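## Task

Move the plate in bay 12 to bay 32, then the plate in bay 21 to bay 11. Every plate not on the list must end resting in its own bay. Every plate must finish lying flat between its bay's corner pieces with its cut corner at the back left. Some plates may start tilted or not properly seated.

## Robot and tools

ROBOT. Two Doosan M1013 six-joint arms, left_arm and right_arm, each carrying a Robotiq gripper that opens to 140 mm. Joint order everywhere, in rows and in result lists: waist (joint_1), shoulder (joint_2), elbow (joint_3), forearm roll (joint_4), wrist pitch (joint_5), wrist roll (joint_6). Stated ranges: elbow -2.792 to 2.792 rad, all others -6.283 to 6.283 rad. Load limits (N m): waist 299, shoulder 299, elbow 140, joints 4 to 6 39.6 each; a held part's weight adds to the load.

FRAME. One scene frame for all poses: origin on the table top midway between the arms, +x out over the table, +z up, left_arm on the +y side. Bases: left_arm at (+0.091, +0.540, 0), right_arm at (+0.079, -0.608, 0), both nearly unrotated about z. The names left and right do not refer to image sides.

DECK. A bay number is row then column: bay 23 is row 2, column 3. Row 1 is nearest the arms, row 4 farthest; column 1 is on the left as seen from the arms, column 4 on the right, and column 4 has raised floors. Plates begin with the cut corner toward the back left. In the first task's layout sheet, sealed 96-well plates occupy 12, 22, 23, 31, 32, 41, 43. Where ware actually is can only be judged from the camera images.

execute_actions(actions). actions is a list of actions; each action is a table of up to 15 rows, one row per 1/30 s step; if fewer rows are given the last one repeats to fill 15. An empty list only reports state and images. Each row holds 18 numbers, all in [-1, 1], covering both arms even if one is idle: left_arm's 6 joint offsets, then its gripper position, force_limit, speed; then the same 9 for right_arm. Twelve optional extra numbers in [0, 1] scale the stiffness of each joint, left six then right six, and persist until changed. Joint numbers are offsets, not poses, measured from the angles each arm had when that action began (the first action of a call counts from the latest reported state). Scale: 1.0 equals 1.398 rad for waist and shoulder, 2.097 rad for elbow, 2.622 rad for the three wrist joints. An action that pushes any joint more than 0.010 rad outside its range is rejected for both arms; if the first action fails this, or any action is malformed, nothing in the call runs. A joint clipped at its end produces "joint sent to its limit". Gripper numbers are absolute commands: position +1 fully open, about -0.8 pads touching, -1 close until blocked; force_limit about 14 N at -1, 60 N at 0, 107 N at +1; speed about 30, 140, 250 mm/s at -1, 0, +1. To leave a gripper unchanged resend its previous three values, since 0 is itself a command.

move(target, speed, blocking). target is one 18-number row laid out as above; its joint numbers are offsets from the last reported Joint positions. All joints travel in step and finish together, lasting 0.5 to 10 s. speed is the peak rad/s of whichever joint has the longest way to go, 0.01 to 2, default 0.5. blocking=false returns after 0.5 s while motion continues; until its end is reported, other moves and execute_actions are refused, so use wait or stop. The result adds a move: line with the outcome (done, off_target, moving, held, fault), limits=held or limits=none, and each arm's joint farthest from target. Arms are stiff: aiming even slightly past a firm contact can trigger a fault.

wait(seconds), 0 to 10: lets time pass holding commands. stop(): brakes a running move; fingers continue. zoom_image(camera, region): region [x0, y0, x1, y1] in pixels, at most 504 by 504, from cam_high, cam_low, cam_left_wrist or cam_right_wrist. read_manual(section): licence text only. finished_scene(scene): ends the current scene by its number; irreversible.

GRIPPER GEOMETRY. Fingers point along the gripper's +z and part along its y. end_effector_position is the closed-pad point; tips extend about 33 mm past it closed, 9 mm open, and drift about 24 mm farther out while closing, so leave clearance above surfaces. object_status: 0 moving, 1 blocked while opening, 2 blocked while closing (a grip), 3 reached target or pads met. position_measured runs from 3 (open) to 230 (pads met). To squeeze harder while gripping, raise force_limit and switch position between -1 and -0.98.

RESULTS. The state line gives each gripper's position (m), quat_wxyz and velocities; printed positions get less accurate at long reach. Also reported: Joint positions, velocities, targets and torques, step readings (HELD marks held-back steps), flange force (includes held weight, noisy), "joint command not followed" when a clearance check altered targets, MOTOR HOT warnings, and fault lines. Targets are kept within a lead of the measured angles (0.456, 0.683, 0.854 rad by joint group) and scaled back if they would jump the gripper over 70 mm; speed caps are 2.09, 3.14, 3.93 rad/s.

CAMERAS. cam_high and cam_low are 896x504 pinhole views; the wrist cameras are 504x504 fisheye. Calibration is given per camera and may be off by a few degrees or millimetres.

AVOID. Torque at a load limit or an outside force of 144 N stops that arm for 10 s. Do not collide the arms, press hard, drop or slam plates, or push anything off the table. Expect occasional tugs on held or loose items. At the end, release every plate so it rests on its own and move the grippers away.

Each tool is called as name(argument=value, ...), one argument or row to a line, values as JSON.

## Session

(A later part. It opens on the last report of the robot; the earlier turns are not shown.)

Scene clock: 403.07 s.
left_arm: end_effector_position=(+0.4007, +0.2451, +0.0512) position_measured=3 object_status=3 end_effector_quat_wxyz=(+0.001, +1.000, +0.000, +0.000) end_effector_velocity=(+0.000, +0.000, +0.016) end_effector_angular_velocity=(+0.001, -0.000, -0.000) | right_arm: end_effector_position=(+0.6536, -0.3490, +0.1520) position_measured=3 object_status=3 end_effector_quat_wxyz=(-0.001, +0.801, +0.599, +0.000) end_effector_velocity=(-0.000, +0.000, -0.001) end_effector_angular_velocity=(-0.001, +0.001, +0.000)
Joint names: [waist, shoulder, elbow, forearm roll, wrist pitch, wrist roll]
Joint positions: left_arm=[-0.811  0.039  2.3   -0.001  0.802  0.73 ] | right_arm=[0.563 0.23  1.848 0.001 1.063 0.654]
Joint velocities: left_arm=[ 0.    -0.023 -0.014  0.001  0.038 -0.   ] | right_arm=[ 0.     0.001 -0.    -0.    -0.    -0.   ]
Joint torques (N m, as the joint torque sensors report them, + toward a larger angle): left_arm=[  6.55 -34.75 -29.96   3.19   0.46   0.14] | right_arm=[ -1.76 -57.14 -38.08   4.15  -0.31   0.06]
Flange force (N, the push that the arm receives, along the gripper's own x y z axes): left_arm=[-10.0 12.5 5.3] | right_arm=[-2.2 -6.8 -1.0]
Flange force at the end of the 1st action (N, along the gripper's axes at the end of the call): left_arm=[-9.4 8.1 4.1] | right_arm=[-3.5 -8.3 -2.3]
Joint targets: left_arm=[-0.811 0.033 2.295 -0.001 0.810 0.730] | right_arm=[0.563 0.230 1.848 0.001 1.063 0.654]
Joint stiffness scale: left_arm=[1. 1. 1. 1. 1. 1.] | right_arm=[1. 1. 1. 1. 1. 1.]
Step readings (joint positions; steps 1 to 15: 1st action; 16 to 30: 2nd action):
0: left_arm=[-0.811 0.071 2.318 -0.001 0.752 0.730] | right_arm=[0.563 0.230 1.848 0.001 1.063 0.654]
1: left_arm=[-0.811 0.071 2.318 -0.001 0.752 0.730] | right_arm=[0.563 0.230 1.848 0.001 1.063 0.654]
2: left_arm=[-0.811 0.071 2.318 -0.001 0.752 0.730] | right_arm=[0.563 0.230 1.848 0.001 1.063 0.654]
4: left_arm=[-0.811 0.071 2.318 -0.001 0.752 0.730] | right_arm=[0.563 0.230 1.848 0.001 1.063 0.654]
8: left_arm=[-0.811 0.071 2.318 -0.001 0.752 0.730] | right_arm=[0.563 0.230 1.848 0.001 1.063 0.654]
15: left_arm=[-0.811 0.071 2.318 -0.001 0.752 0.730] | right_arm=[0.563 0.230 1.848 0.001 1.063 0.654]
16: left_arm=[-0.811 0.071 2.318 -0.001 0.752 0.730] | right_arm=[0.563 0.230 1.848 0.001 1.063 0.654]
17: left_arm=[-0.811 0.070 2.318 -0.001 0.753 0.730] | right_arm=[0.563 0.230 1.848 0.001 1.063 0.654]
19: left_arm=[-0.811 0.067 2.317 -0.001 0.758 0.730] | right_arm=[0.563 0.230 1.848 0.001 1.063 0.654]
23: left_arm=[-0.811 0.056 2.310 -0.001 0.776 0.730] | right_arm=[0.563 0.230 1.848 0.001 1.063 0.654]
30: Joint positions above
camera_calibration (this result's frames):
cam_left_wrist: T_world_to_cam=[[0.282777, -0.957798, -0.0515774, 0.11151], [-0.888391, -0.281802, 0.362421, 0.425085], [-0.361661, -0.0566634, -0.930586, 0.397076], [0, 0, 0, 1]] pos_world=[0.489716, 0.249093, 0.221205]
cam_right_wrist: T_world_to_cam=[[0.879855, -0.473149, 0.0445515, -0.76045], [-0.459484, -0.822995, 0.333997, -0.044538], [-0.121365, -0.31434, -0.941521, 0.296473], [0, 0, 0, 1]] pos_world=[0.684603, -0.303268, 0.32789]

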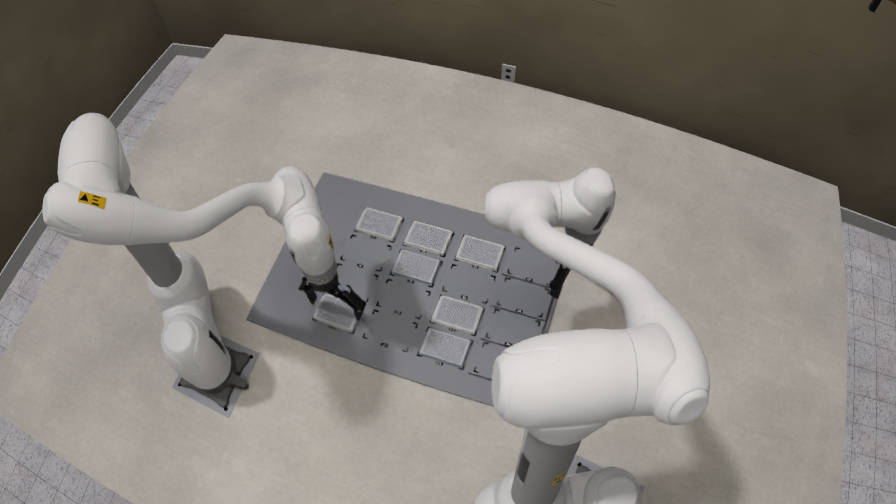

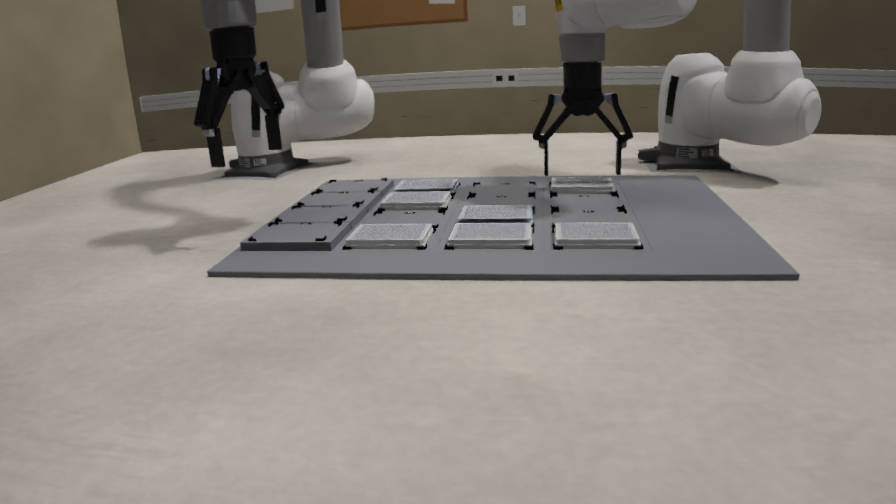

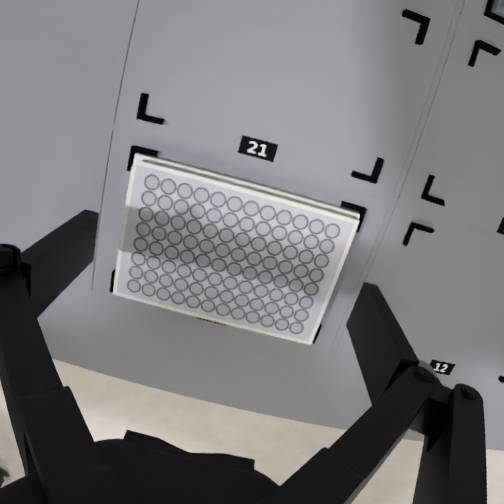

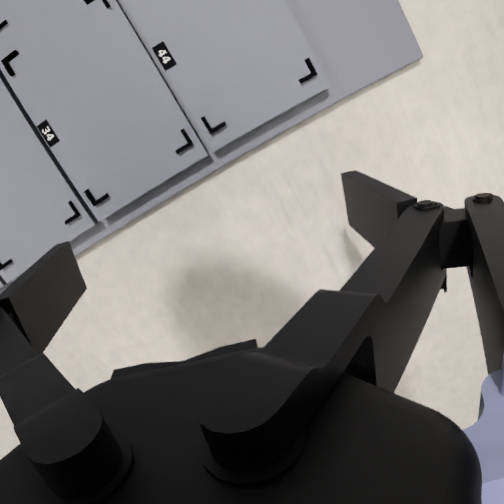

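zoom_image(
  camera="cam_high",
  region=[410, 320, 480, 375],
)

zoom_image(
  camera="cam_high",
  region=[382, 240, 452, 295],
)

zoom_image(
  camera="cam_high",
  region=[423, 288, 493, 343],
)

zoom_image(
  camera="cam_low",
  region=[370, 172, 470, 222],
)

Region (410, 320, 480, 375) of cam_high's 896x504 image, scaled by 7.200, with more detail than that image has; it fills the top 396 rows of this view, and the rest is white.

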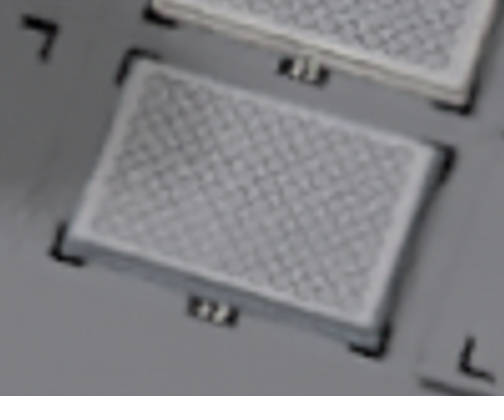

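Region (382, 240, 452, 295) of cam_high's 896x504 image, scaled by 7.200, with more detail than that image has; it fills the top 396 rows of this view, and the rest is white.

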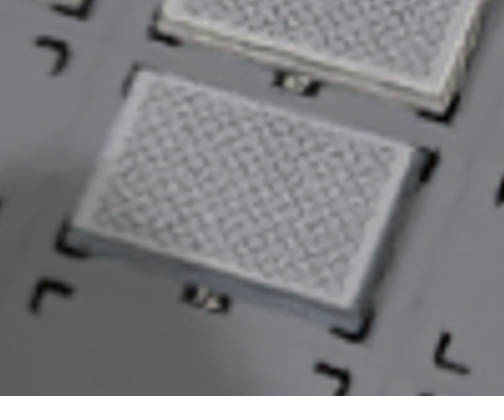

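Region (423, 288, 493, 343) of cam_high's 896x504 image, scaled by 7.200, with more detail than that image has; it fills the top 396 rows of this view, and the rest is white.

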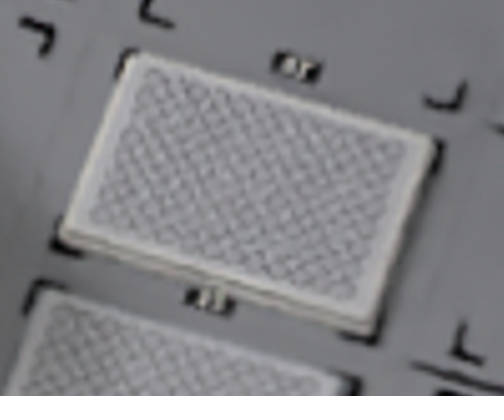

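Region (370, 172, 470, 222) of cam_low's 896x504 image, scaled by 5.040, with more detail than that image has.

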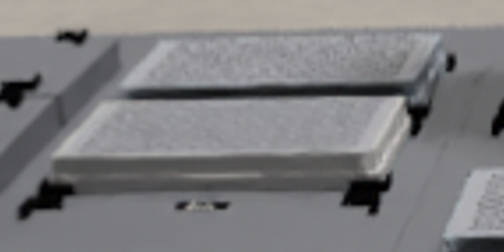

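move(
  target=[0.2261, 0.1519, -0.2169, 0, 0.0927, 0.1211, 1, 0.2, 0, 0.297, 0.0778, -0.0871, 0, 0.0284, -0.5497, 1, 0, 0.3],
  speed=1.1,
)

Scene clock: 447.83 s.
left_arm: end_effector_position=(+0.6582, +0.2495, +0.1405) position_measured=3 object_status=3 end_effector_quat_wxyz=(+0.001, +1.000, +0.001, +0.002) end_effector_velocity=(-0.000, -0.001, -0.000) end_effector_angular_velocity=(-0.001, +0.001, -0.000) | right_arm: end_effector_position=(+0.5608, -0.0822, +0.1700) position_measured=3 object_status=3 end_effector_quat_wxyz=(+0.000, +0.004, +1.000, +0.001) end_effector_velocity=(-0.000, +0.000, +0.000) end_effector_angular_velocity=(+0.000, -0.001, +0.004)
Joint names: [waist, shoulder, elbow, forearm roll, wrist pitch, wrist roll]
Joint positions: left_arm=[-0.497  0.247  1.85  -0.001  1.04   1.042] | right_arm=[ 0.975  0.337  1.668  0.001  1.135 -0.783]
Joint velocities: left_arm=[-0.001  0.    -0.    -0.001  0.     0.   ] | right_arm=[ 0.001 -0.    -0.    -0.001  0.    -0.002]
Joint torques (N m, as the joint torque sensors report them, + toward a larger angle): left_arm=[  7.01 -64.08 -37.7    3.79   0.58   0.25] | right_arm=[ -3.08 -70.37 -39.19   4.24  -0.3   -0.17]
Flange force (N, the push that the arm receives, along the gripper's own x y z axes): left_arm=[-5.4 10.3 5.1] | right_arm=[7.0 -0.7 -0.3]
Joint targets: left_arm=[-0.495 0.251 1.845 -0.001 1.045 1.048] | right_arm=[0.978 0.339 1.666 0.001 1.138 -0.788]
Joint stiffness scale: left_arm=[1. 1. 1. 1. 1. 1.] | right_arm=[1. 1. 1. 1. 1. 1.]
move: done; limits=none; left_arm: farthest joint: the wrist roll, 0.006 radians from its target (0.317 radians at the start); right_arm: farthest joint: the wrist roll, 0.004 radians from its target (1.441 radians at the start)
camera_calibration (this result's frames):
cam_left_wrist: T_world_to_cam=[[0.285039, -0.957247, -0.0492948, 0.0455049], [-0.888856, -0.283222, 0.360168, 0.62372], [-0.358731, -0.0588459, -0.931584, 0.572313], [0, 0, 0, 1]] pos_world=[0.746733, 0.253889, 0.310757]
cam_right_wrist: T_world_to_cam=[[0.214079, 0.975635, 0.0480338, -0.0616118], [0.916849, -0.217658, 0.334683, -0.595879], [0.336983, -0.0276088, -0.941106, 0.152483], [0, 0, 0, 1]] pos_world=[0.508137, -0.0653773, 0.345893]

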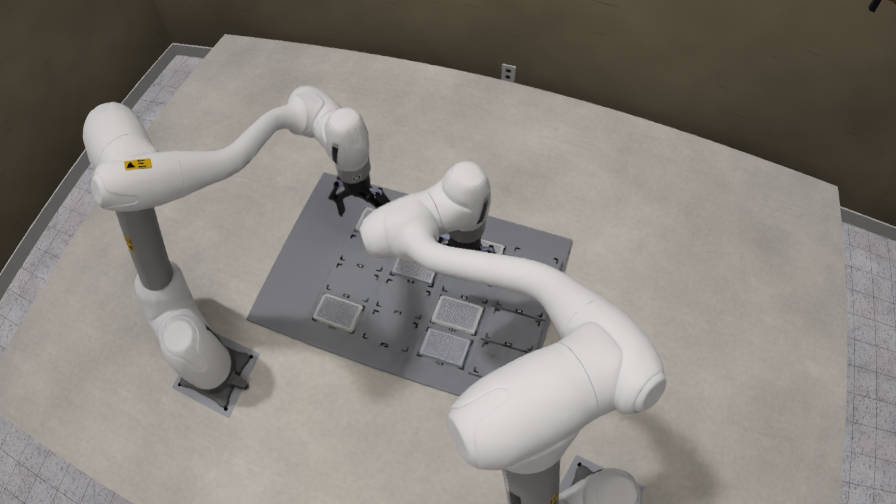

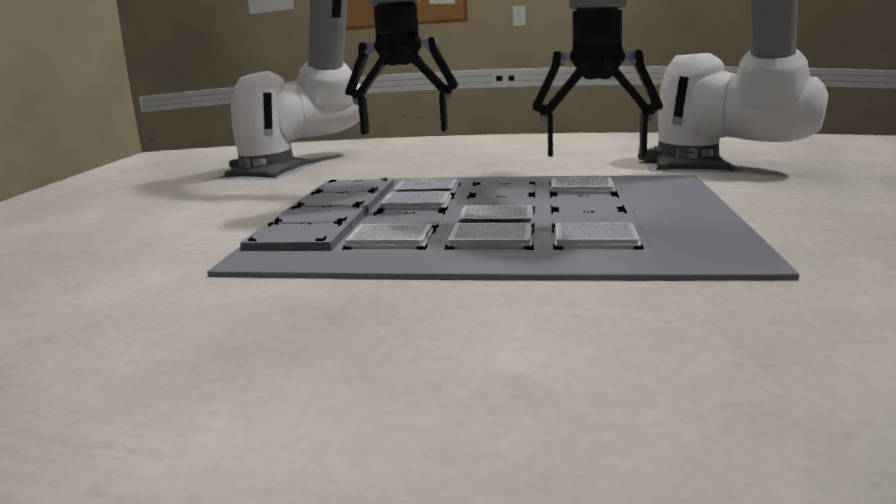

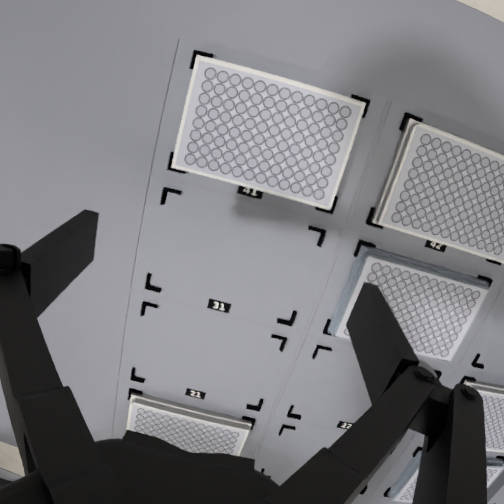

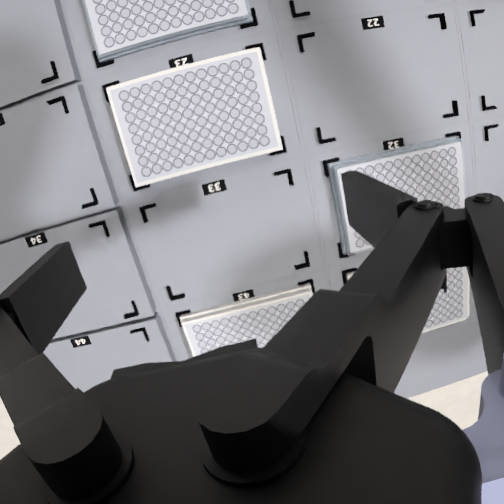

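zoom_image(
  camera="cam_right_wrist",
  region=[75, 0, 315, 210],
)

zoom_image(
  camera="cam_left_wrist",
  region=[150, 35, 400, 235],
)

zoom_image(
  camera="cam_right_wrist",
  region=[150, 240, 350, 370],
)

zoom_image(
  camera="cam_left_wrist",
  region=[340, 90, 504, 300],
)

Region (75, 0, 315, 210) of cam_right_wrist's 504x504 image, scaled by 2.100, with more detail than that image has; it fills the top 441 rows of this view, and the rest is white.

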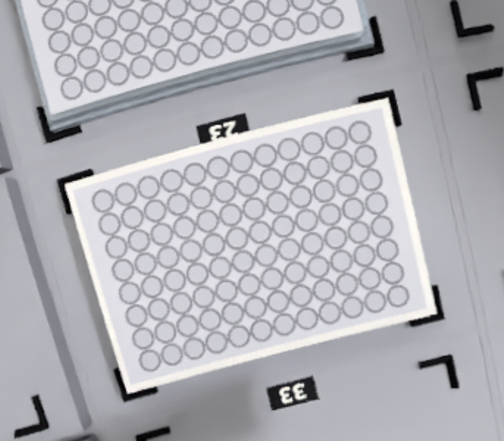

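Region (150, 35, 400, 235) of cam_left_wrist's 504x504 image, scaled by 2.016, with more detail than that image has; it fills the top 403 rows of this view, and the rest is white.

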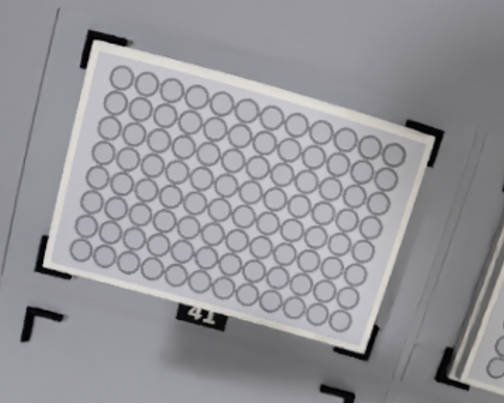

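Region (150, 240, 350, 370) of cam_right_wrist's 504x504 image, scaled by 2.520, with more detail than that image has; it fills the top 328 rows of this view, and the rest is white.

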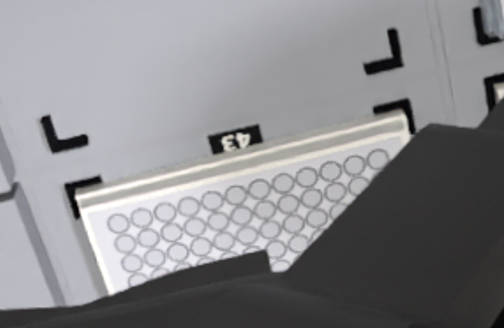

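Region (340, 90, 504, 300) of cam_left_wrist's 504x504 image, scaled by 2.400, with more detail than that image has; it fills the left 394 columns of this view, and the rest is white.

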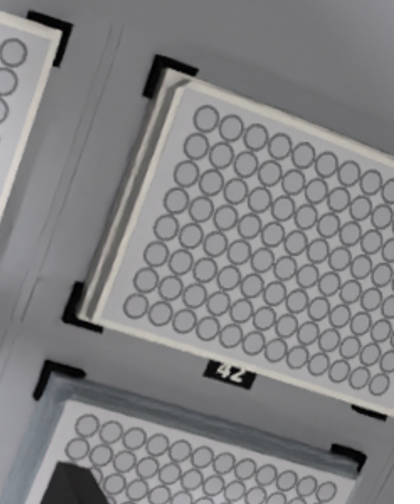

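move(
  target=[0.2, 0, 0, 0, 0, 0, 1, 0.2, 0, -0.3, 0, 0, 0, 0, 0, 1, 0, 0.3],
  speed=0.6,
)

Scene clock: 459.53 s.
left_arm: end_effector_position=(+0.7160, +0.4158, +0.1405) position_measured=3 object_status=3 end_effector_quat_wxyz=(+0.001, +0.990, +0.140, +0.002) end_effector_velocity=(+0.001, +0.002, +0.000) end_effector_angular_velocity=(+0.001, -0.001, +0.002) | right_arm: end_effector_position=(+0.7321, -0.3217, +0.1700) position_measured=3 object_status=3 end_effector_quat_wxyz=(+0.001, +0.211, +0.978, +0.001) end_effector_velocity=(+0.001, -0.002, -0.000) end_effector_angular_velocity=(+0.000, +0.001, -0.004)
Joint names: [waist, shoulder, elbow, forearm roll, wrist pitch, wrist roll]
Joint positions: left_arm=[-0.22   0.247  1.85  -0.001  1.041  1.042] | right_arm=[ 0.559  0.337  1.668  0.001  1.135 -0.783]
Joint velocities: left_arm=[ 0.003 -0.    -0.001  0.001  0.     0.   ] | right_arm=[-0.004  0.     0.     0.001 -0.     0.   ]
Joint torques (N m, as the joint torque sensors report them, + toward a larger angle): left_arm=[  7.85 -64.83 -38.36   3.79   0.25   0.11] | right_arm=[ -1.08 -70.59 -39.7    4.33  -0.24  -0.13]
Flange force (N, the push that the arm receives, along the gripper's own x y z axes): left_arm=[-5.9 11.2 5.5] | right_arm=[5.0 -3.1 0.8]
Joint targets: left_arm=[-0.218 0.247 1.850 -0.001 1.040 1.042] | right_arm=[0.555 0.337 1.668 0.001 1.135 -0.783]
Joint stiffness scale: left_arm=[1. 1. 1. 1. 1. 1.] | right_arm=[1. 1. 1. 1. 1. 1.]
move: done; limits=none; left_arm: farthest joint: the waist, 0.003 radians from its target (0.280 radians at the start); right_arm: farthest joint: the waist, 0.004 radians from its target (0.419 radians at the start)
camera_calibration (this result's frames):
cam_left_wrist: T_world_to_cam=[[0.535954, -0.842806, -0.0493133, -0.039002], [-0.77751, -0.515506, 0.360183, 0.739046], [-0.328986, -0.1547, -0.931577, 0.621396], [0, 0, 0, 1]] pos_world=[0.799949, 0.444242, 0.310763]
cam_right_wrist: T_world_to_cam=[[0.589564, 0.806291, 0.0480534, -0.193991], [0.751053, -0.569121, 0.334695, -0.79674], [0.29721, -0.161234, -0.9411, 0.0742987], [0, 0, 0, 1]] pos_world=[0.690682, -0.285049, 0.345909]

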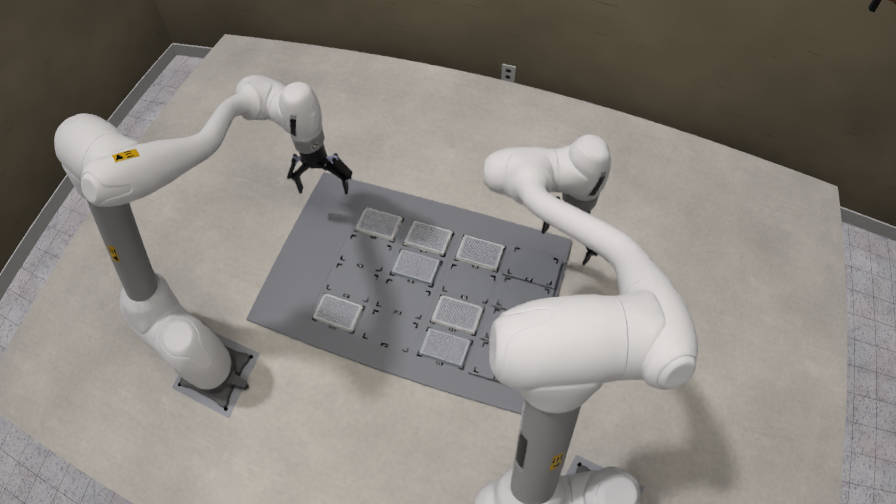

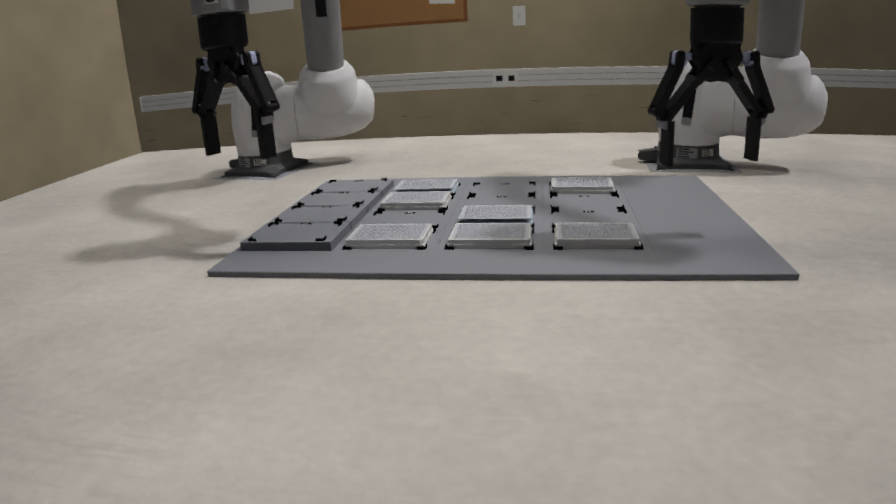

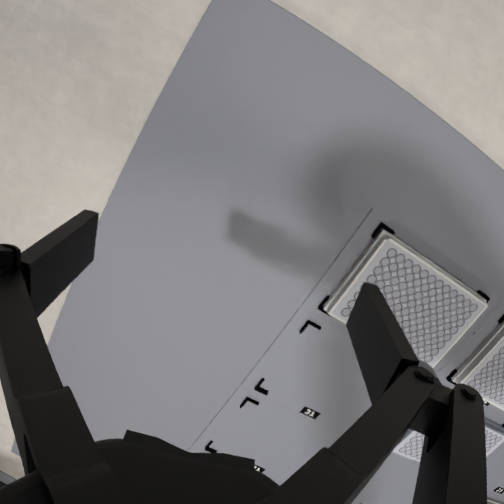

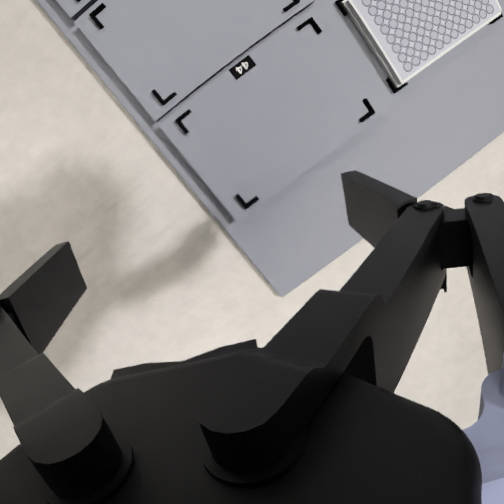

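zoom_image(
  camera="cam_high",
  region=[300, 195, 520, 380],
)

zoom_image(
  camera="cam_right_wrist",
  region=[320, 0, 504, 110],
)

Region (300, 195, 520, 380) of cam_high's 896x504 image, scaled by 2.291, with more detail than that image has; it fills the top 424 rows of this view, and the rest is white.

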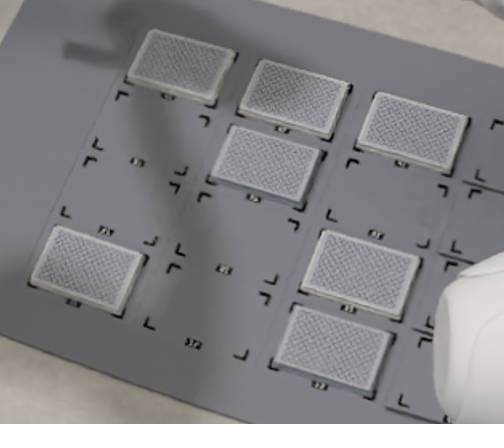

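Region (320, 0, 504, 110) of cam_right_wrist's 504x504 image, scaled by 2.739, with more detail than that image has; it fills the top 301 rows of this view, and the rest is white.

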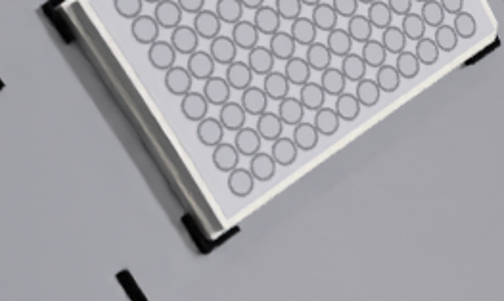

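finished_scene(
  scene=2,
)

The scene is finished: the task was done.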